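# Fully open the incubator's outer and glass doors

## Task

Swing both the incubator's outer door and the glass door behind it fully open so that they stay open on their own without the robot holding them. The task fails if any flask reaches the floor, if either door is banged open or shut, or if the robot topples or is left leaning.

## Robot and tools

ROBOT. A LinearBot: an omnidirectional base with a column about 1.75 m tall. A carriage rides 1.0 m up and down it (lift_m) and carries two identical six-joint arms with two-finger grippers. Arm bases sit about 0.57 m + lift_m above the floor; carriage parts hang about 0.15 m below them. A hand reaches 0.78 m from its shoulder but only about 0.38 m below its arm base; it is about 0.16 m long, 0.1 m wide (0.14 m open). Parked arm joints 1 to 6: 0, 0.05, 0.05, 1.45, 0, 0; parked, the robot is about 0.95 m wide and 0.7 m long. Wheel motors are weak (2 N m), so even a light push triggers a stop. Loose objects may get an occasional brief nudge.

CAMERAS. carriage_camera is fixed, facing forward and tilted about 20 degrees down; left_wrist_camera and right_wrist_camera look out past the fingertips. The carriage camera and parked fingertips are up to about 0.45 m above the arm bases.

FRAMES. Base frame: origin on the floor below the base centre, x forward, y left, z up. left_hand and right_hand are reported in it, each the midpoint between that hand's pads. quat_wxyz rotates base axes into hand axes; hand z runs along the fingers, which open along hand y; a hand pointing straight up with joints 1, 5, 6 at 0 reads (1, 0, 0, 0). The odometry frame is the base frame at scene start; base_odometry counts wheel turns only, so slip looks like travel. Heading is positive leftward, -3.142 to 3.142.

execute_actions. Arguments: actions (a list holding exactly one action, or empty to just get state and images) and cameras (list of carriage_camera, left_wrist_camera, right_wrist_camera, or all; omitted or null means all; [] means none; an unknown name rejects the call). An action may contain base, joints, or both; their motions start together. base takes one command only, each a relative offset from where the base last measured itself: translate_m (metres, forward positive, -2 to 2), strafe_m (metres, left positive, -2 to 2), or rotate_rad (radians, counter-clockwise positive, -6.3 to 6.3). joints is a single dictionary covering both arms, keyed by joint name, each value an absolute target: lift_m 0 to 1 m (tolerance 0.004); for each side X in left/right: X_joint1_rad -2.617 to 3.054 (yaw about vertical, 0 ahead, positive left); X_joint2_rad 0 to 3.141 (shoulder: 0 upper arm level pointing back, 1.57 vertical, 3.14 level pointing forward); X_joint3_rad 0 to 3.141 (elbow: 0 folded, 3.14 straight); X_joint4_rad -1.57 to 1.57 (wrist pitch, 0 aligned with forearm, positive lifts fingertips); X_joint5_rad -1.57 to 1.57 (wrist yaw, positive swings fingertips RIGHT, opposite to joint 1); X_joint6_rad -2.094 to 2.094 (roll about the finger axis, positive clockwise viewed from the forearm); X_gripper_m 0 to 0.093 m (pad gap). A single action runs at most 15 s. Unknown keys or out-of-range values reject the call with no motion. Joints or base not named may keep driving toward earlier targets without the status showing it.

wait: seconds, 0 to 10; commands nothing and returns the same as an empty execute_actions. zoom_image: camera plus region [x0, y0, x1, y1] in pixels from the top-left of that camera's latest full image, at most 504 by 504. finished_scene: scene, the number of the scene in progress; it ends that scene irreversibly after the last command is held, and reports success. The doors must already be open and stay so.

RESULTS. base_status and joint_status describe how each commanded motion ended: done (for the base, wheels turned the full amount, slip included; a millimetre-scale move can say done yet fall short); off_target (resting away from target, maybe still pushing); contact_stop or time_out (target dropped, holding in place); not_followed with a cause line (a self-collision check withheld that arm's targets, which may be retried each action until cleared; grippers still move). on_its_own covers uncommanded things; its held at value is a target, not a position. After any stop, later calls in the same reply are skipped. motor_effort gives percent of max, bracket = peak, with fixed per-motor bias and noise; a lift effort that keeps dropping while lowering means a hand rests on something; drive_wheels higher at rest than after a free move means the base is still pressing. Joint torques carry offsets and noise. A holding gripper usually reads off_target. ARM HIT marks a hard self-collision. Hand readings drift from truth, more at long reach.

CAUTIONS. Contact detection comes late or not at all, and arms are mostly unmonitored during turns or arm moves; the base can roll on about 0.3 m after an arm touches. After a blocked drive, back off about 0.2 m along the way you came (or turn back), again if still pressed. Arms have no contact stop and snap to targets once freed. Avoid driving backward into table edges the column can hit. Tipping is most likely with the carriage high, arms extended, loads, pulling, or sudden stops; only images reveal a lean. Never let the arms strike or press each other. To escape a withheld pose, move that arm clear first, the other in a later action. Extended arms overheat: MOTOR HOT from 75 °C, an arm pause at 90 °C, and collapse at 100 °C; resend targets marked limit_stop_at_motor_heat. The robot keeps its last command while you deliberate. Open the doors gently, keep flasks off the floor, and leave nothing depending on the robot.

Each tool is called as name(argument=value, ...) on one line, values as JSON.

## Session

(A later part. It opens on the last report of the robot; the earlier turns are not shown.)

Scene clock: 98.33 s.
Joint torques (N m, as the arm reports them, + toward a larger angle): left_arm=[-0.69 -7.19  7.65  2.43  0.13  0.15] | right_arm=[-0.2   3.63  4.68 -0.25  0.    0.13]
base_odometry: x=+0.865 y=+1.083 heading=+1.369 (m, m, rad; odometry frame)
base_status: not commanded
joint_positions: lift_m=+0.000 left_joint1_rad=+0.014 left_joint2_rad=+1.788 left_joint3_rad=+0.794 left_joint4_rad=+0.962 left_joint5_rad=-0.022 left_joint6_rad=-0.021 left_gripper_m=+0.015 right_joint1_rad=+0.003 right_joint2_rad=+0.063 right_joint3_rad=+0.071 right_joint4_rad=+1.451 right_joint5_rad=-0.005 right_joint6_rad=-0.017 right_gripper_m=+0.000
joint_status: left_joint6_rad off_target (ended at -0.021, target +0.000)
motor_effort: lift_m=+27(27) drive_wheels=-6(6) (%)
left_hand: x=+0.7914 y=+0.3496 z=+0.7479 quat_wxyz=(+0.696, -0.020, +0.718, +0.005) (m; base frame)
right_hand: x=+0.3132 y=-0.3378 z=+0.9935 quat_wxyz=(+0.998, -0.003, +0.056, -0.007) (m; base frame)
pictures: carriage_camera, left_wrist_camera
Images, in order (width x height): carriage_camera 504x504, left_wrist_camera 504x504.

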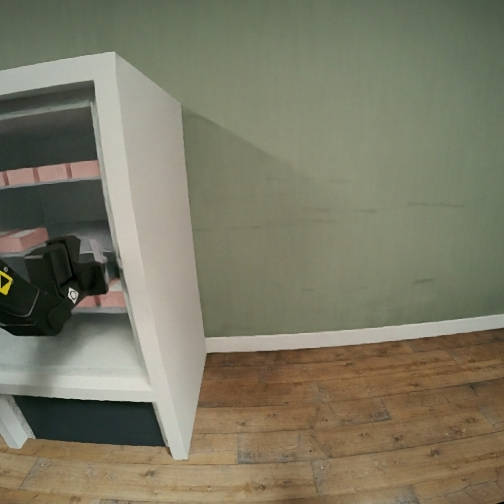

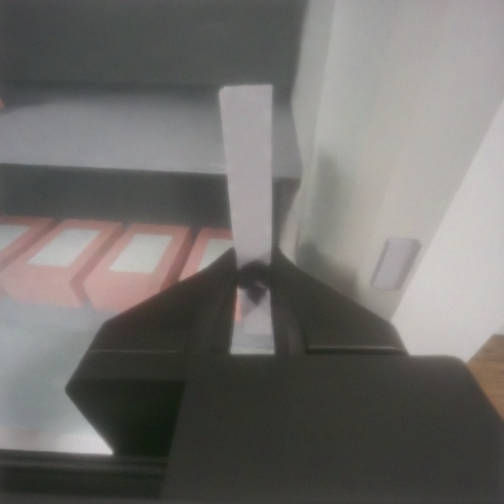

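execute_actions(actions=[{"base":{"translate_m":-0.12}}], cameras=[])

execute_actions(actions=[{"base":{"translate_m":-0.14},"joints":{"left_joint1_rad":0.25,"left_joint5_rad":0.3}}], cameras=[])

execute_actions(actions=[{"base":{"translate_m":-0.07},"joints":{"left_joint1_rad":0.55,"left_joint5_rad":0.6}}], cameras=[])

execute_actions(actions=[{"joints":{"left_gripper_m":0.05}}], cameras=[])

execute_actions(actions=[{"base":{"translate_m":-0.1}}], cameras=[])

execute_actions(actions=[{"joints":{"left_joint1_rad":-0.1,"left_joint5_rad":-0.1,"left_gripper_m":0,"left_joint3_rad":1.3,"left_joint4_rad":0.5}}], cameras=["carriage_camera","left_wrist_camera"])

Scene clock: 106.40 s.
Joint torques (N m, as the arm reports them, + toward a larger angle): left_arm=[-0.48 -7.11  7.49  2.11  0.06  0.02] | right_arm=[-0.2   3.61  4.67 -0.26  0.    0.13]
base_odometry: x=+0.840 y=+0.966 heading=+1.369 (m, m, rad; odometry frame)
base_status: done
joint_positions: lift_m=+0.000 left_joint1_rad=+0.011 left_joint2_rad=+1.788 left_joint3_rad=+0.794 left_joint4_rad=+0.995 left_joint5_rad=-0.013 left_joint6_rad=-0.009 left_gripper_m=+0.001 right_joint1_rad=+0.003 right_joint2_rad=+0.063 right_joint3_rad=+0.071 right_joint4_rad=+1.451 right_joint5_rad=-0.004 right_joint6_rad=-0.017 right_gripper_m=+0.000
joint_status: not commanded
on_its_own: left_gripper_m moved -0.014 to your old target +0.000
motor_effort: lift_m=+28(26) drive_wheels=-4(23) (%)
left_hand: x=+0.7916 y=+0.3467 z=+0.7560 quat_wxyz=(+0.707, -0.012, +0.707, +0.005) (m; base frame)
right_hand: x=+0.3134 y=-0.3379 z=+0.9934 quat_wxyz=(+0.998, -0.003, +0.056, -0.007) (m; base frame)
pictures: none
No camera images: the call's "cameras" was empty. Leave "cameras" out to get every camera's image.

Scene clock: 108.27 s.
Joint torques (N m, as the arm reports them, + toward a larger angle): left_arm=[-0.43 -7.13  7.57  2.08  0.05  0.  ] | right_arm=[-0.19  3.57  4.61 -0.22 -0.01  0.13]
base_odometry: x=+0.812 y=+0.829 heading=+1.370 (m, m, rad; odometry frame)
base_status: done
joint_positions: lift_m=+0.000 left_joint1_rad=+0.254 left_joint2_rad=+1.788 left_joint3_rad=+0.794 left_joint4_rad=+0.998 left_joint5_rad=+0.291 left_joint6_rad=-0.009 left_gripper_m=+0.001 right_joint1_rad=+0.003 right_joint2_rad=+0.063 right_joint3_rad=+0.071 right_joint4_rad=+1.450 right_joint5_rad=-0.004 right_joint6_rad=-0.017 right_gripper_m=+0.000
joint_status: all done
motor_effort: lift_m=+26(27) drive_wheels=-3(22) (%)
left_hand: x=+0.7808 y=+0.4165 z=+0.7569 quat_wxyz=(+0.709, +0.010, +0.705, -0.016) (m; base frame)
right_hand: x=+0.3136 y=-0.3379 z=+0.9934 quat_wxyz=(+0.998, -0.003, +0.056, -0.007) (m; base frame)
pictures: none
No camera images: the call's "cameras" was empty. Leave "cameras" out to get every camera's image.

Scene clock: 109.70 s.
Joint torques (N m, as the arm reports them, + toward a larger angle): left_arm=[-0.4  -7.03  7.5   1.98  0.05  0.  ] | right_arm=[-0.22  3.64  4.64 -0.24  0.    0.13]
base_odometry: x=+0.798 y=+0.760 heading=+1.370 (m, m, rad; odometry frame)
base_status: done
joint_positions: lift_m=+0.000 left_joint1_rad=+0.553 left_joint2_rad=+1.788 left_joint3_rad=+0.794 left_joint4_rad=+1.000 left_joint5_rad=+0.590 left_joint6_rad=-0.008 left_gripper_m=+0.001 right_joint1_rad=+0.003 right_joint2_rad=+0.063 right_joint3_rad=+0.071 right_joint4_rad=+1.449 right_joint5_rad=-0.004 right_joint6_rad=-0.017 right_gripper_m=+0.000
joint_status: all done
motor_effort: lift_m=+27(27) drive_wheels=-3(22) (%)
left_hand: x=+0.7416 y=+0.5081 z=+0.7572 quat_wxyz=(+0.709, +0.012, +0.705, -0.015) (m; base frame)
right_hand: x=+0.3137 y=-0.3379 z=+0.9934 quat_wxyz=(+0.998, -0.003, +0.057, -0.007) (m; base frame)
pictures: none
No camera images: the call's "cameras" was empty. Leave "cameras" out to get every camera's image.

Scene clock: 110.30 s.
Joint torques (N m, as the arm reports them, + toward a larger angle): left_arm=[-0.36 -7.03  7.5   1.96  0.04  0.  ] | right_arm=[-0.2   3.61  4.7  -0.23 -0.01  0.13]
base_odometry: x=+0.798 y=+0.760 heading=+1.370 (m, m, rad; odometry frame)
base_status: not commanded
joint_positions: lift_m=+0.000 left_joint1_rad=+0.553 left_joint2_rad=+1.788 left_joint3_rad=+0.794 left_joint4_rad=+1.000 left_joint5_rad=+0.590 left_joint6_rad=-0.008 left_gripper_m=+0.050 right_joint1_rad=+0.003 right_joint2_rad=+0.063 right_joint3_rad=+0.071 right_joint4_rad=+1.449 right_joint5_rad=-0.004 right_joint6_rad=-0.017 right_gripper_m=+0.000
joint_status: all done
motor_effort: lift_m=+28(27) drive_wheels=-3(3) (%)
left_hand: x=+0.7416 y=+0.5081 z=+0.7572 quat_wxyz=(+0.709, +0.012, +0.705, -0.015) (m; base frame)
right_hand: x=+0.3137 y=-0.3379 z=+0.9934 quat_wxyz=(+0.998, -0.003, +0.057, -0.007) (m; base frame)
pictures: none
No camera images: the call's "cameras" was empty. Leave "cameras" out to get every camera's image.

Scene clock: 111.97 s.
Joint torques (N m, as the arm reports them, + toward a larger angle): left_arm=[-0.29 -7.07  7.63  1.95  0.04  0.  ] | right_arm=[-0.2   3.6   4.69 -0.23 -0.01  0.13]
base_odometry: x=+0.778 y=+0.662 heading=+1.370 (m, m, rad; odometry frame)
base_status: done
joint_positions: lift_m=+0.000 left_joint1_rad=+0.553 left_joint2_rad=+1.788 left_joint3_rad=+0.794 left_joint4_rad=+1.002 left_joint5_rad=+0.592 left_joint6_rad=-0.008 left_gripper_m=+0.050 right_joint1_rad=+0.003 right_joint2_rad=+0.063 right_joint3_rad=+0.071 right_joint4_rad=+1.449 right_joint5_rad=-0.004 right_joint6_rad=-0.017 right_gripper_m=+0.000
joint_status: not commanded
motor_effort: lift_m=+27(26) drive_wheels=-3(21) (%)
left_hand: x=+0.7416 y=+0.5079 z=+0.7575 quat_wxyz=(+0.709, +0.012, +0.705, -0.015) (m; base frame)
right_hand: x=+0.3137 y=-0.3379 z=+0.9934 quat_wxyz=(+0.998, -0.003, +0.057, -0.007) (m; base frame)
pictures: none
No camera images: the call's "cameras" was empty. Leave "cameras" out to get every camera's image.

Scene clock: 113.23 s.
Joint torques (N m, as the arm reports them, + toward a larger angle): left_arm=[ 0.39 -8.39  9.82  1.99 -0.14  0.  ] | right_arm=[-0.2   3.62  4.69 -0.23  0.    0.13]
base_odometry: x=+0.778 y=+0.662 heading=+1.370 (m, m, rad; odometry frame)
base_status: not commanded
joint_positions: lift_m=+0.000 left_joint1_rad=-0.104 left_joint2_rad=+1.788 left_joint3_rad=+1.287 left_joint4_rad=+0.516 left_joint5_rad=-0.090 left_joint6_rad=-0.008 left_gripper_m=+0.000 right_joint1_rad=+0.003 right_joint2_rad=+0.063 right_joint3_rad=+0.071 right_joint4_rad=+1.449 right_joint5_rad=-0.004 right_joint6_rad=-0.017 right_gripper_m=+0.000
joint_status: all done
motor_effort: lift_m=+27(28) drive_wheels=-2(3) (%)
left_hand: x=+0.8492 y=+0.2951 z=+0.8668 quat_wxyz=(+0.712, +0.002, +0.702, -0.009) (m; base frame)
right_hand: x=+0.3137 y=-0.3379 z=+0.9934 quat_wxyz=(+0.998, -0.003, +0.057, -0.007) (m; base frame)
pictures: carriage_camera, left_wrist_camera
Images, in order (width x height): carriage_camera 504x504, left_wrist_camera 504x504.

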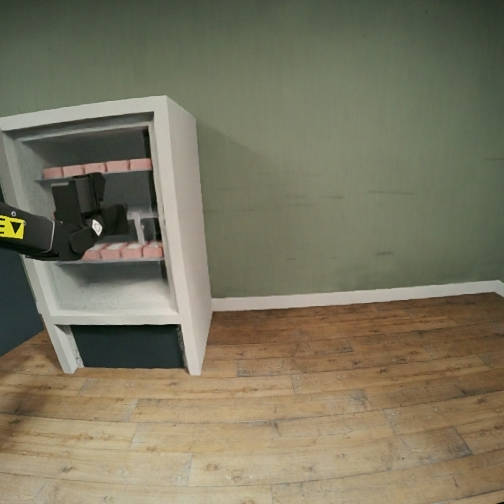

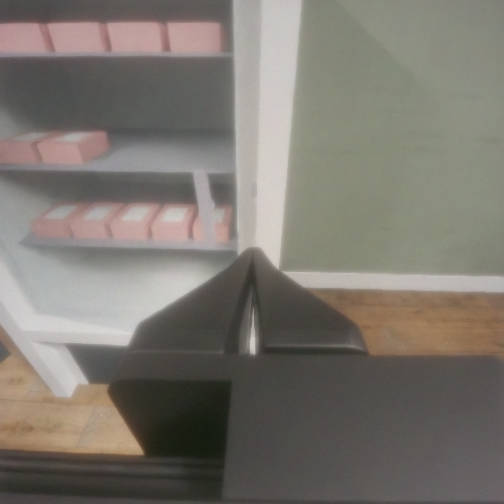

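Slipped; regrip deeper.

execute_actions(actions=[{"base":{"translate_m":0.41},"joints":{"left_joint1_rad":0.02,"left_joint5_rad":0,"left_gripper_m":0.093,"left_joint3_rad":0.8,"left_joint4_rad":1.0}}], cameras=["left_wrist_camera"])

execute_actions(actions=[{"base":{"translate_m":0.045}}], cameras=["left_wrist_camera"])

execute_actions(actions=[{"joints":{"left_gripper_m":0}}], cameras=[])

execute_actions(actions=[{"base":{"translate_m":-0.12}}], cameras=["left_wrist_camera"])

Scene clock: 120.03 s.
Joint torques (N m, as the arm reports them, + toward a larger angle): left_arm=[-0.16 -7.23  6.08  2.05 -0.09 -0.02] | right_arm=[-0.19  3.61  4.78 -0.2  -0.01  0.13]
base_odometry: x=+0.859 y=+1.064 heading=+1.371 (m, m, rad; odometry frame)
base_status: done
joint_positions: lift_m=+0.000 left_joint1_rad=+0.021 left_joint2_rad=+1.788 left_joint3_rad=+0.813 left_joint4_rad=+1.004 left_joint5_rad=+0.009 left_joint6_rad=-0.007 left_gripper_m=+0.093 right_joint1_rad=+0.003 right_joint2_rad=+0.063 right_joint3_rad=+0.071 right_joint4_rad=+1.449 right_joint5_rad=-0.004 right_joint6_rad=-0.017 right_gripper_m=+0.000
joint_status: all done
motor_effort: lift_m=+27(27) drive_wheels=-6(34) (%)
left_hand: x=+0.7947 y=+0.3480 z=+0.7664 quat_wxyz=(+0.717, -0.007, +0.697, +0.002) (m; base frame)
right_hand: x=+0.3139 y=-0.3379 z=+0.9934 quat_wxyz=(+0.998, -0.003, +0.057, -0.007) (m; base frame)
pictures: left_wrist_camera
Images, in order (width x height): left_wrist_camera 504x504.

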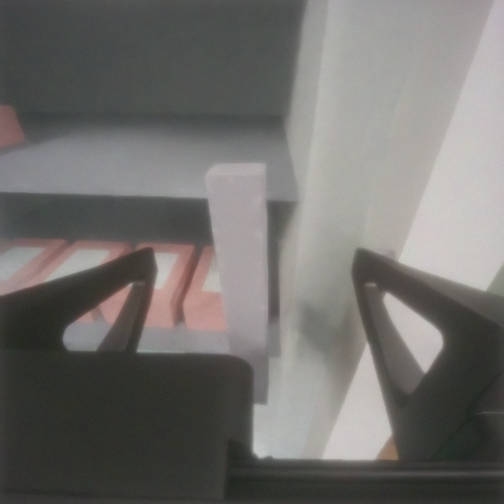

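Scene clock: 121.23 s.
Joint torques (N m, as the arm reports them, + toward a larger angle): left_arm=[ 0.4  -4.76 11.1   1.68 -0.15 -0.1 ] | right_arm=[-0.2   3.54  4.65 -0.2  -0.01  0.13]
base_odometry: x=+0.868 y=+1.107 heading=+1.372 (m, m, rad; odometry frame)
base_status: done
joint_positions: lift_m=+0.000 left_joint1_rad=+0.016 left_joint2_rad=+1.757 left_joint3_rad=+0.752 left_joint4_rad=+1.045 left_joint5_rad=+0.013 left_joint6_rad=-0.004 left_gripper_m=+0.093 right_joint1_rad=+0.003 right_joint2_rad=+0.063 right_joint3_rad=+0.071 right_joint4_rad=+1.447 right_joint5_rad=-0.004 right_joint6_rad=-0.017 right_gripper_m=+0.000
joint_status: not commanded
motor_effort: lift_m=+26(27) drive_wheels=+20(23) (%)
left_hand: x=+0.7814 y=+0.3446 z=+0.7652 quat_wxyz=(+0.721, -0.003, +0.693, +0.000) (m; base frame)
right_hand: x=+0.3142 y=-0.3379 z=+0.9933 quat_wxyz=(+0.998, -0.003, +0.058, -0.007) (m; base frame)
pictures: left_wrist_camera
Images, in order (width x height): left_wrist_camera 504x504.

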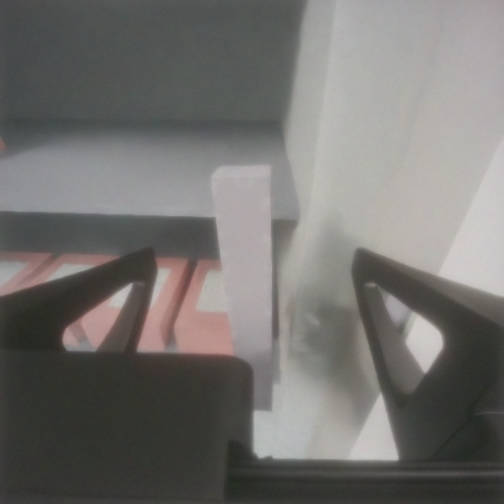

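Scene clock: 121.97 s.
Joint torques (N m, as the arm reports them, + toward a larger angle): left_arm=[ 0.27 -6.21  8.61  1.82 -0.14 -0.22] | right_arm=[-0.08  3.82  4.63 -0.17 -0.01  0.13]
base_odometry: x=+0.868 y=+1.108 heading=+1.371 (m, m, rad; odometry frame)
base_status: not commanded
joint_positions: lift_m=+0.000 left_joint1_rad=+0.014 left_joint2_rad=+1.775 left_joint3_rad=+0.782 left_joint4_rad=+1.029 left_joint5_rad=+0.013 left_joint6_rad=+0.010 left_gripper_m=+0.015 right_joint1_rad=+0.003 right_joint2_rad=+0.063 right_joint3_rad=+0.071 right_joint4_rad=+1.446 right_joint5_rad=-0.003 right_joint6_rad=-0.017 right_gripper_m=+0.000
joint_status: left_gripper_m off_target (ended at +0.015, target +0.000)
motor_effort: lift_m=+27(28) drive_wheels=-3(20) (%)
left_hand: x=+0.7883 y=+0.3433 z=+0.7652 quat_wxyz=(+0.719, +0.003, +0.695, +0.004) (m; base frame)
right_hand: x=+0.3144 y=-0.3381 z=+0.9933 quat_wxyz=(+0.998, -0.002, +0.058, -0.007) (m; base frame)
pictures: none
No camera images: the call's "cameras" was empty. Leave "cameras" out to get every camera's image.

Scene clock: 123.73 s.
Joint torques (N m, as the arm reports them, + toward a larger angle): left_arm=[-3.11 -6.54  7.71  1.94 -0.1  -0.1 ] | right_arm=[-0.21  3.62  4.61 -0.2  -0.02  0.13]
base_odometry: x=+0.844 y=+0.991 heading=+1.371 (m, m, rad; odometry frame)
base_status: done
joint_positions: lift_m=+0.000 left_joint1_rad=+0.055 left_joint2_rad=+1.780 left_joint3_rad=+0.794 left_joint4_rad=+1.016 left_joint5_rad=+0.013 left_joint6_rad=+0.000 left_gripper_m=+0.018 right_joint1_rad=+0.003 right_joint2_rad=+0.063 right_joint3_rad=+0.071 right_joint4_rad=+1.446 right_joint5_rad=-0.003 right_joint6_rad=-0.017 right_gripper_m=+0.000
joint_status: not commanded
motor_effort: lift_m=+27(28) drive_wheels=-9(23) (%)
left_hand: x=+0.7902 y=+0.3643 z=+0.7652 quat_wxyz=(+0.718, -0.015, +0.696, +0.015) (m; base frame)
right_hand: x=+0.3144 y=-0.3381 z=+0.9933 quat_wxyz=(+0.998, -0.002, +0.058, -0.007) (m; base frame)
pictures: left_wrist_camera
Images, in order (width x height): left_wrist_camera 504x504.

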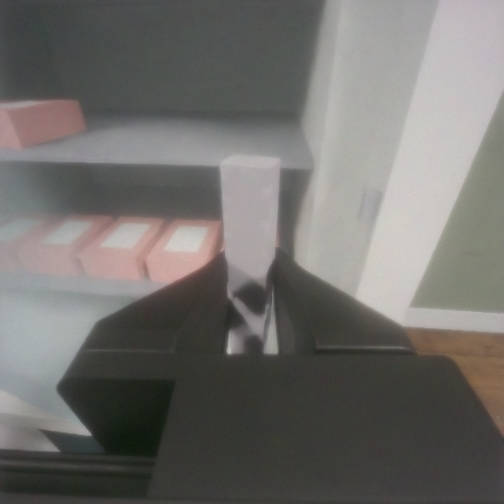

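execute_actions(actions=[{"base":{"translate_m":-0.12},"joints":{"left_joint1_rad":0.32,"left_joint5_rad":0.36}}], cameras=[])

execute_actions(actions=[{"base":{"translate_m":-0.05},"joints":{"left_joint1_rad":0.55,"left_joint5_rad":0.6}}], cameras=[])

execute_actions(actions=[{"joints":{"left_gripper_m":0.05}}], cameras=[])

execute_actions(actions=[{"base":{"translate_m":-0.17}}], cameras=[])

execute_actions(actions=[{"joints":{"left_joint1_rad":-0.1,"left_joint5_rad":-0.1,"left_gripper_m":0,"left_joint2_rad":1.6,"left_joint3_rad":1.5,"left_joint4_rad":0.1}}], cameras=["carriage_camera","left_wrist_camera"])

Scene clock: 129.47 s.
Joint torques (N m, as the arm reports them, + toward a larger angle): left_arm=[-0.37 -6.63  7.23  1.89 -0.62 -0.01] | right_arm=[-0.22  3.54  4.71 -0.19 -0.02  0.13]
base_odometry: x=+0.820 y=+0.873 heading=+1.371 (m, m, rad; odometry frame)
base_status: done
joint_positions: lift_m=+0.000 left_joint1_rad=+0.325 left_joint2_rad=+1.782 left_joint3_rad=+0.797 left_joint4_rad=+1.015 left_joint5_rad=+0.429 left_joint6_rad=-0.007 left_gripper_m=+0.020 right_joint1_rad=+0.003 right_joint2_rad=+0.063 right_joint3_rad=+0.071 right_joint4_rad=+1.446 right_joint5_rad=-0.003 right_joint6_rad=-0.017 right_gripper_m=+0.000
joint_status: left_joint5_rad off_target (ended at +0.429, target +0.360); the others done
motor_effort: lift_m=+27(27) drive_wheels=+3(18) (%)
left_hand: x=+0.7730 y=+0.4275 z=+0.7646 quat_wxyz=(+0.716, +0.038, +0.696, -0.036) (m; base frame)
right_hand: x=+0.3144 y=-0.3381 z=+0.9933 quat_wxyz=(+0.998, -0.002, +0.058, -0.007) (m; base frame)
pictures: none
No camera images: the call's "cameras" was empty. Leave "cameras" out to get every camera's image.

Scene clock: 130.77 s.
Joint torques (N m, as the arm reports them, + toward a larger angle): left_arm=[ 0.62 -6.59  6.73  1.83 -0.77  0.07] | right_arm=[-0.21  3.56  4.66 -0.18 -0.03  0.13]
base_odometry: x=+0.810 y=+0.824 heading=+1.371 (m, m, rad; odometry frame)
base_status: done
joint_positions: lift_m=+0.000 left_joint1_rad=+0.542 left_joint2_rad=+1.783 left_joint3_rad=+0.803 left_joint4_rad=+1.007 left_joint5_rad=+0.688 left_joint6_rad=-0.013 left_gripper_m=+0.022 right_joint1_rad=+0.003 right_joint2_rad=+0.063 right_joint3_rad=+0.071 right_joint4_rad=+1.447 right_joint5_rad=-0.003 right_joint6_rad=-0.017 right_gripper_m=+0.000
joint_status: left_joint5_rad off_target (ended at +0.688, target +0.600); the others done
motor_effort: lift_m=+27(27) drive_wheels=+2(27) (%)
left_hand: x=+0.7427 y=+0.4869 z=+0.7643 quat_wxyz=(+0.713, +0.053, +0.698, -0.051) (m; base frame)
right_hand: x=+0.3143 y=-0.3381 z=+0.9933 quat_wxyz=(+0.998, -0.002, +0.058, -0.007) (m; base frame)
pictures: none
No camera images: the call's "cameras" was empty. Leave "cameras" out to get every camera's image.

Scene clock: 131.40 s.
Joint torques (N m, as the arm reports them, + toward a larger angle): left_arm=[ 0.57 -6.7   6.85  1.87 -0.3   0.03] | right_arm=[-0.21  3.62  4.67 -0.2  -0.02  0.13]
base_odometry: x=+0.810 y=+0.824 heading=+1.371 (m, m, rad; odometry frame)
base_status: not commanded
joint_positions: lift_m=+0.000 left_joint1_rad=+0.543 left_joint2_rad=+1.783 left_joint3_rad=+0.803 left_joint4_rad=+1.008 left_joint5_rad=+0.631 left_joint6_rad=-0.010 left_gripper_m=+0.050 right_joint1_rad=+0.003 right_joint2_rad=+0.063 right_joint3_rad=+0.071 right_joint4_rad=+1.447 right_joint5_rad=-0.003 right_joint6_rad=-0.017 right_gripper_m=+0.000
joint_status: all done
on_its_own: left_joint5_rad moved -0.058 toward your old target +0.600
motor_effort: lift_m=+27(27) drive_wheels=+2(2) (%)
left_hand: x=+0.7437 y=+0.4973 z=+0.7646 quat_wxyz=(+0.714, +0.033, +0.698, -0.029) (m; base frame)
right_hand: x=+0.3143 y=-0.3381 z=+0.9933 quat_wxyz=(+0.998, -0.002, +0.058, -0.007) (m; base frame)
pictures: none
No camera images: the call's "cameras" was empty. Leave "cameras" out to get every camera's image.

Scene clock: 133.43 s.
Joint torques (N m, as the arm reports them, + toward a larger angle): left_arm=[ 0.52 -6.89  6.81  1.88 -0.12  0.01] | right_arm=[-0.19  3.68  4.83 -0.19 -0.01  0.14]
base_odometry: x=+0.776 y=+0.658 heading=+1.371 (m, m, rad; odometry frame)
base_status: done
joint_positions: lift_m=+0.000 left_joint1_rad=+0.543 left_joint2_rad=+1.783 left_joint3_rad=+0.803 left_joint4_rad=+1.007 left_joint5_rad=+0.610 left_joint6_rad=-0.009 left_gripper_m=+0.050 right_joint1_rad=+0.003 right_joint2_rad=+0.063 right_joint3_rad=+0.071 right_joint4_rad=+1.447 right_joint5_rad=-0.003 right_joint6_rad=-0.017 right_gripper_m=+0.000
joint_status: not commanded
on_its_own: left_joint5_rad moved -0.021 to your old target +0.600
motor_effort: lift_m=+28(28) drive_wheels=-3(22) (%)
left_hand: x=+0.7440 y=+0.5009 z=+0.7646 quat_wxyz=(+0.715, +0.026, +0.699, -0.022) (m; base frame)
right_hand: x=+0.3142 y=-0.3381 z=+0.9933 quat_wxyz=(+0.998, -0.002, +0.058, -0.007) (m; base frame)
pictures: none
No camera images: the call's "cameras" was empty. Leave "cameras" out to get every camera's image.

Scene clock: 134.80 s.
Joint torques (N m, as the arm reports them, + toward a larger angle): left_arm=[ 0.05 -8.3  10.    2.04 -0.11  0.  ] | right_arm=[-0.2   3.6   4.68 -0.19 -0.01  0.13]
base_odometry: x=+0.776 y=+0.658 heading=+1.372 (m, m, rad; odometry frame)
base_status: not commanded
joint_positions: lift_m=+0.000 left_joint1_rad=-0.102 left_joint2_rad=+1.606 left_joint3_rad=+1.486 left_joint4_rad=+0.113 left_joint5_rad=-0.090 left_joint6_rad=-0.009 left_gripper_m=+0.000 right_joint1_rad=+0.003 right_joint2_rad=+0.063 right_joint3_rad=+0.071 right_joint4_rad=+1.447 right_joint5_rad=-0.003 right_joint6_rad=-0.017 right_gripper_m=+0.000
joint_status: all done
motor_effort: lift_m=+27(28) drive_wheels=-2(4) (%)
left_hand: x=+0.8088 y=+0.3008 z=+0.9629 quat_wxyz=(+0.705, +0.001, +0.709, -0.007) (m; base frame)
right_hand: x=+0.3142 y=-0.3381 z=+0.9933 quat_wxyz=(+0.998, -0.002, +0.058, -0.007) (m; base frame)
pictures: carriage_camera, left_wrist_camera
Images, in order (width x height): carriage_camera 504x504, left_wrist_camera 504x504.

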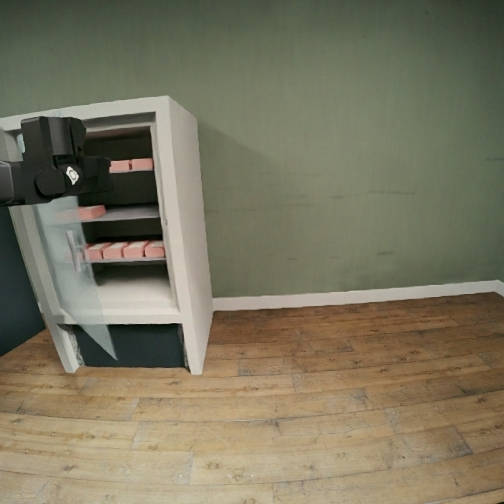

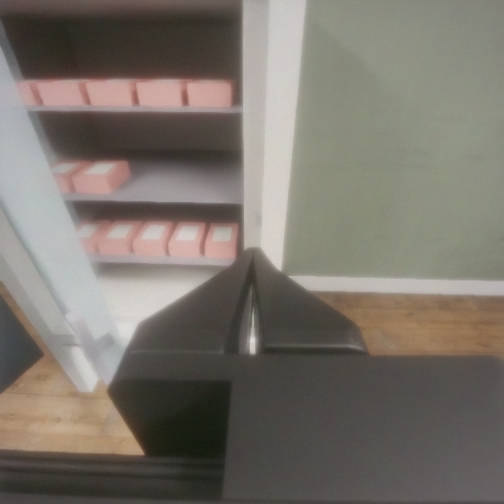

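execute_actions(actions=[{"base":{"translate_m":0.22}}], cameras=[])

execute_actions(actions=[{"base":{"strafe_m":0.12},"joints":{"left_joint5_rad":-0.8}}], cameras=[])

execute_actions(actions=[{"base":{"strafe_m":0.15},"joints":{"left_joint5_rad":-1.2}}], cameras=["carriage_camera","left_wrist_camera"])

execute_actions(actions=[{"base":{"strafe_m":0.1}}], cameras=["carriage_camera","left_wrist_camera"])

Scene clock: 141.23 s.
Joint torques (N m, as the arm reports them, + toward a larger angle): left_arm=[ 0.01 -8.15  9.98  2.04 -0.1   0.  ] | right_arm=[-0.2   3.59  4.83 -0.21 -0.02  0.13]
base_odometry: x=+0.819 y=+0.874 heading=+1.372 (m, m, rad; odometry frame)
base_status: done
joint_positions: lift_m=+0.000 left_joint1_rad=-0.102 left_joint2_rad=+1.606 left_joint3_rad=+1.486 left_joint4_rad=+0.107 left_joint5_rad=-0.093 left_joint6_rad=-0.009 left_gripper_m=+0.000 right_joint1_rad=+0.003 right_joint2_rad=+0.063 right_joint3_rad=+0.071 right_joint4_rad=+1.447 right_joint5_rad=-0.003 right_joint6_rad=-0.017 right_gripper_m=+0.000
joint_status: not commanded
motor_effort: lift_m=+28(28) drive_wheels=-6(22) (%)
left_hand: x=+0.8088 y=+0.3013 z=+0.9612 quat_wxyz=(+0.702, +0.001, +0.712, -0.006) (m; base frame)
right_hand: x=+0.3143 y=-0.3381 z=+0.9933 quat_wxyz=(+0.998, -0.002, +0.058, -0.007) (m; base frame)
pictures: none
No camera images: the call's "cameras" was empty. Leave "cameras" out to get every camera's image.

Scene clock: 143.00 s.
Joint torques (N m, as the arm reports them, + toward a larger angle): left_arm=[ 0.18 -8.06  9.75  1.83 -0.13 -0.03] | right_arm=[-0.2   3.61  4.69 -0.19 -0.02  0.12]
base_odometry: x=+0.701 y=+0.898 heading=+1.372 (m, m, rad; odometry frame)
base_status: done
joint_positions: lift_m=+0.000 left_joint1_rad=-0.101 left_joint2_rad=+1.606 left_joint3_rad=+1.486 left_joint4_rad=+0.106 left_joint5_rad=-0.792 left_joint6_rad=-0.006 left_gripper_m=+0.000 right_joint1_rad=+0.003 right_joint2_rad=+0.063 right_joint3_rad=+0.071 right_joint4_rad=+1.447 right_joint5_rad=-0.003 right_joint6_rad=-0.017 right_gripper_m=+0.000
joint_status: all done
motor_effort: lift_m=+28(27) drive_wheels=-3(22) (%)
left_hand: x=+0.7694 y=+0.4124 z=+0.9619 quat_wxyz=(+0.662, -0.239, +0.669, +0.240) (m; base frame)
right_hand: x=+0.3143 y=-0.3381 z=+0.9933 quat_wxyz=(+0.998, -0.002, +0.058, -0.007) (m; base frame)
pictures: none
No camera images: the call's "cameras" was empty. Leave "cameras" out to get every camera's image.

Scene clock: 144.93 s.
Joint torques (N m, as the arm reports them, + toward a larger angle): left_arm=[ 0.15 -7.83  9.54  1.61 -0.11 -0.04] | right_arm=[-0.22  3.58  4.7  -0.19 -0.03  0.13]
base_odometry: x=+0.554 y=+0.928 heading=+1.372 (m, m, rad; odometry frame)
base_status: done
joint_positions: lift_m=+0.000 left_joint1_rad=-0.101 left_joint2_rad=+1.606 left_joint3_rad=+1.486 left_joint4_rad=+0.105 left_joint5_rad=-1.192 left_joint6_rad=-0.006 left_gripper_m=+0.000 right_joint1_rad=+0.003 right_joint2_rad=+0.063 right_joint3_rad=+0.071 right_joint4_rad=+1.447 right_joint5_rad=-0.003 right_joint6_rad=-0.017 right_gripper_m=+0.000
joint_status: all done
motor_effort: lift_m=+28(27) drive_wheels=-4(22) (%)
left_hand: x=+0.7163 y=+0.4554 z=+0.9625 quat_wxyz=(+0.601, -0.365, +0.608, +0.368) (m; base frame)
right_hand: x=+0.3143 y=-0.3381 z=+0.9933 quat_wxyz=(+0.998, -0.002, +0.058, -0.007) (m; base frame)
pictures: carriage_camera, left_wrist_camera
Images, in order (width x height): carriage_camera 504x504, left_wrist_camera 504x504.

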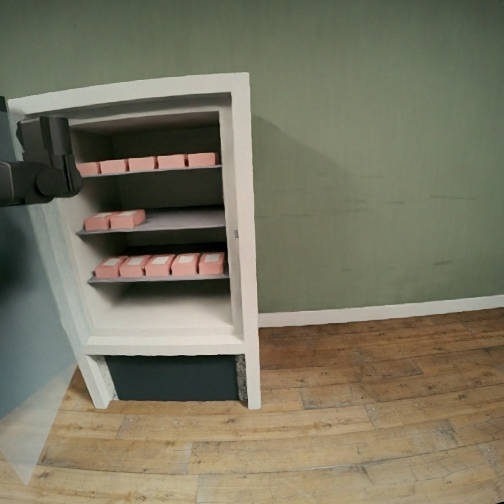

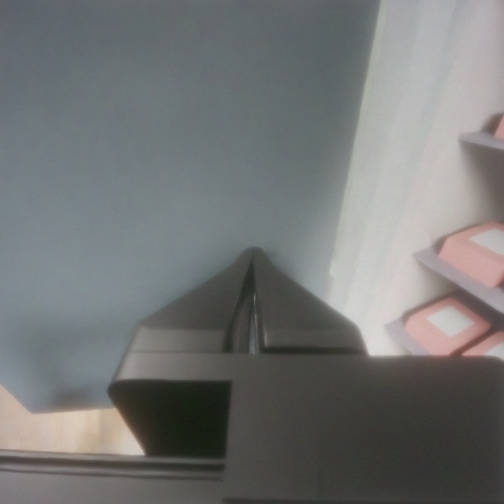

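Scene clock: 146.60 s.
Joint torques (N m, as the arm reports them, + toward a larger angle): left_arm=[ 0.29 -7.83  9.49  1.61 -0.13 -0.04] | right_arm=[-0.2   3.63  4.69 -0.18 -0.02  0.13]
base_odometry: x=+0.456 y=+0.948 heading=+1.371 (m, m, rad; odometry frame)
base_status: done
joint_positions: lift_m=+0.000 left_joint1_rad=-0.105 left_joint2_rad=+1.606 left_joint3_rad=+1.486 left_joint4_rad=+0.104 left_joint5_rad=-1.191 left_joint6_rad=-0.006 left_gripper_m=+0.000 right_joint1_rad=+0.003 right_joint2_rad=+0.063 right_joint3_rad=+0.071 right_joint4_rad=+1.447 right_joint5_rad=-0.003 right_joint6_rad=-0.017 right_gripper_m=+0.000
joint_status: not commanded
motor_effort: lift_m=+27(26) drive_wheels=-4(22) (%)
left_hand: x=+0.7169 y=+0.4538 z=+0.9624 quat_wxyz=(+0.602, -0.364, +0.609, +0.367) (m; base frame)
right_hand: x=+0.3143 y=-0.3381 z=+0.9933 quat_wxyz=(+0.998, -0.002, +0.058, -0.007) (m; base frame)
pictures: carriage_camera, left_wrist_camera
Images, in order (width x height): carriage_camera 504x504, left_wrist_camera 504x504.

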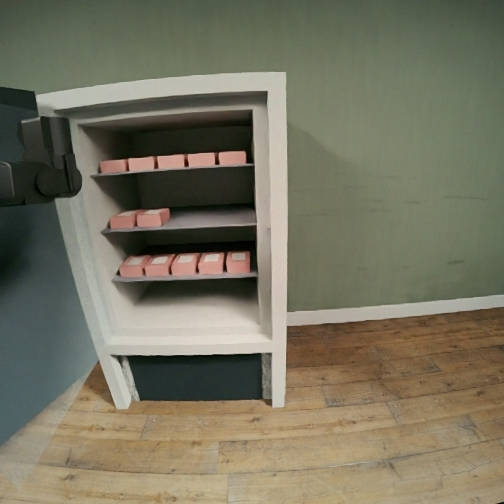

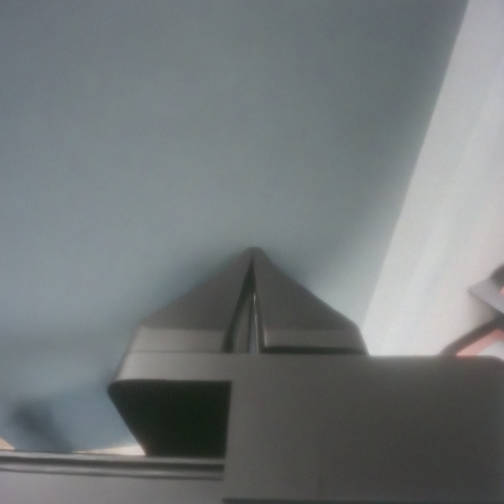

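execute_actions(actions=[{"base":{"strafe_m":0.06}}], cameras=[])

execute_actions(actions=[{"base":{"strafe_m":0.05}}], cameras=["carriage_camera","left_wrist_camera"])

Scene clock: 149.67 s.
Joint torques (N m, as the arm reports them, + toward a larger angle): left_arm=[ 0.17 -7.8   9.52  1.63 -0.11 -0.04] | right_arm=[-0.22  3.62  4.7  -0.2  -0.02  0.13]
base_odometry: x=+0.397 y=+0.960 heading=+1.371 (m, m, rad; odometry frame)
base_status: done
joint_positions: lift_m=+0.000 left_joint1_rad=-0.103 left_joint2_rad=+1.606 left_joint3_rad=+1.486 left_joint4_rad=+0.104 left_joint5_rad=-1.192 left_joint6_rad=-0.006 left_gripper_m=+0.000 right_joint1_rad=+0.003 right_joint2_rad=+0.063 right_joint3_rad=+0.071 right_joint4_rad=+1.447 right_joint5_rad=-0.003 right_joint6_rad=-0.017 right_gripper_m=+0.000
joint_status: not commanded
motor_effort: lift_m=+28(26) drive_wheels=-3(23) (%)
left_hand: x=+0.7165 y=+0.4547 z=+0.9623 quat_wxyz=(+0.601, -0.364, +0.608, +0.368) (m; base frame)
right_hand: x=+0.3143 y=-0.3381 z=+0.9933 quat_wxyz=(+0.998, -0.002, +0.058, -0.007) (m; base frame)
pictures: none
No camera images: the call's "cameras" was empty. Leave "cameras" out to get every camera's image.

Scene clock: 150.97 s.
Joint torques (N m, as the arm reports them, + toward a larger angle): left_arm=[ 0.34 -7.83  9.54  1.61 -0.12 -0.03] | right_arm=[-0.2   3.53  4.63 -0.17 -0.02  0.13]
base_odometry: x=+0.348 y=+0.970 heading=+1.371 (m, m, rad; odometry frame)
base_status: done
joint_positions: lift_m=+0.000 left_joint1_rad=-0.105 left_joint2_rad=+1.606 left_joint3_rad=+1.486 left_joint4_rad=+0.105 left_joint5_rad=-1.191 left_joint6_rad=-0.006 left_gripper_m=+0.000 right_joint1_rad=+0.003 right_joint2_rad=+0.063 right_joint3_rad=+0.071 right_joint4_rad=+1.447 right_joint5_rad=-0.003 right_joint6_rad=-0.017 right_gripper_m=+0.000
joint_status: not commanded
motor_effort: lift_m=+27(27) drive_wheels=-3(22) (%)
left_hand: x=+0.7168 y=+0.4537 z=+0.9624 quat_wxyz=(+0.602, -0.364, +0.609, +0.367) (m; base frame)
right_hand: x=+0.3142 y=-0.3381 z=+0.9933 quat_wxyz=(+0.998, -0.002, +0.058, -0.007) (m; base frame)
pictures: carriage_camera, left_wrist_camera
Images, in order (width x height): carriage_camera 504x504, left_wrist_camera 504x504.

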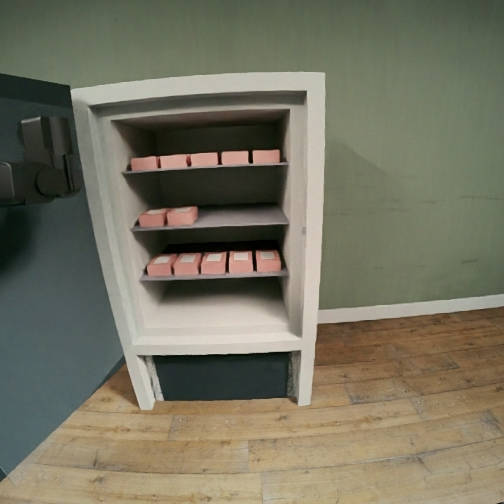

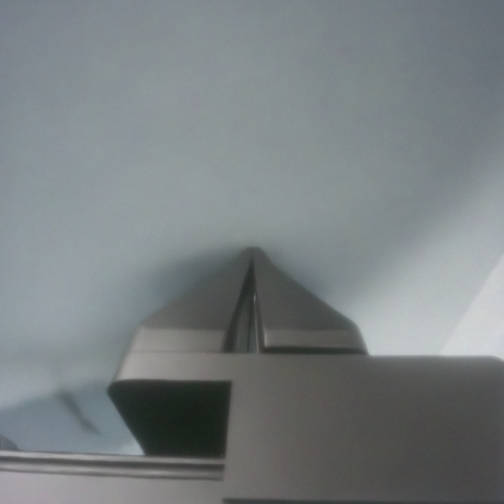

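execute_actions(actions=[{"base":{"strafe_m":0.05}}], cameras=[])

execute_actions(actions=[{"base":{"strafe_m":-0.07}}], cameras=["carriage_camera","left_wrist_camera"])

Scene clock: 153.67 s.
Joint torques (N m, as the arm reports them, + toward a larger angle): left_arm=[ 7.63 -7.72  9.47  1.66 -0.44 -0.04] | right_arm=[-0.18  3.57  4.65 -0.2  -0.01  0.13]
base_odometry: x=+0.306 y=+0.979 heading=+1.370 (m, m, rad; odometry frame)
base_status: strafe_m contact_stop (by the wheels' count: +0.043 of +0.050)
joint_positions: lift_m=+0.000 left_joint1_rad=-0.186 left_joint2_rad=+1.605 left_joint3_rad=+1.486 left_joint4_rad=+0.101 left_joint5_rad=-1.152 left_joint6_rad=-0.006 left_gripper_m=+0.000 right_joint1_rad=+0.003 right_joint2_rad=+0.063 right_joint3_rad=+0.071 right_joint4_rad=+1.447 right_joint5_rad=-0.003 right_joint6_rad=-0.017 right_gripper_m=+0.000
joint_status: not commanded
motor_effort: lift_m=+26(28) drive_wheels=+10(25) (%)
left_hand: x=+0.7298 y=+0.4150 z=+0.9626 quat_wxyz=(+0.622, -0.326, +0.630, +0.330) (m; base frame)
right_hand: x=+0.3142 y=-0.3381 z=+0.9933 quat_wxyz=(+0.998, -0.002, +0.058, -0.007) (m; base frame)
pictures: none
No camera images: the call's "cameras" was empty. Leave "cameras" out to get every camera's image.

not run: a stop came earlier in this reply.

execute_actions(actions=[{"base":{"strafe_m":-0.09}}], cameras=["carriage_camera"])

finished_scene(scene=2)

Scene clock: 156.87 s.
Joint torques (N m, as the arm reports them, + toward a larger angle): left_arm=[-0.04 -7.65  9.43  1.59 -0.12 -0.04] | right_arm=[-0.22  3.58  4.71 -0.18  0.01  0.13]
base_odometry: x=+0.394 y=+0.961 heading=+1.370 (m, m, rad; odometry frame)
base_status: done
joint_positions: lift_m=+0.000 left_joint1_rad=-0.101 left_joint2_rad=+1.605 left_joint3_rad=+1.486 left_joint4_rad=+0.106 left_joint5_rad=-1.191 left_joint6_rad=-0.006 left_gripper_m=+0.000 right_joint1_rad=+0.003 right_joint2_rad=+0.063 right_joint3_rad=+0.071 right_joint4_rad=+1.447 right_joint5_rad=-0.003 right_joint6_rad=-0.017 right_gripper_m=+0.000
joint_status: not commanded
motor_effort: lift_m=+28(27) drive_wheels=+8(20) (%)
left_hand: x=+0.7160 y=+0.4554 z=+0.9634 quat_wxyz=(+0.602, -0.365, +0.607, +0.367) (m; base frame)
right_hand: x=+0.3142 y=-0.3381 z=+0.9933 quat_wxyz=(+0.998, -0.002, +0.058, -0.007) (m; base frame)
pictures: carriage_camera
Images, in order (width x height): carriage_camera 504x504.

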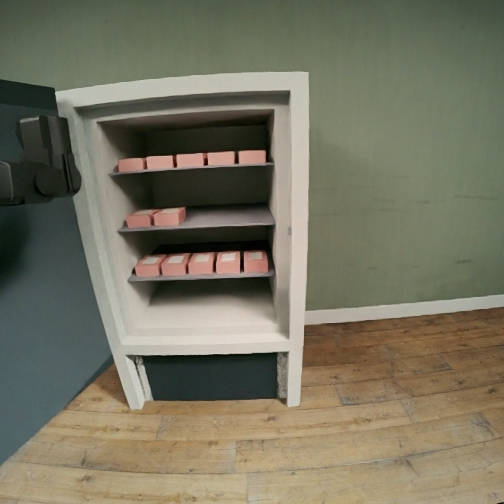

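The scene is finished: the task was done.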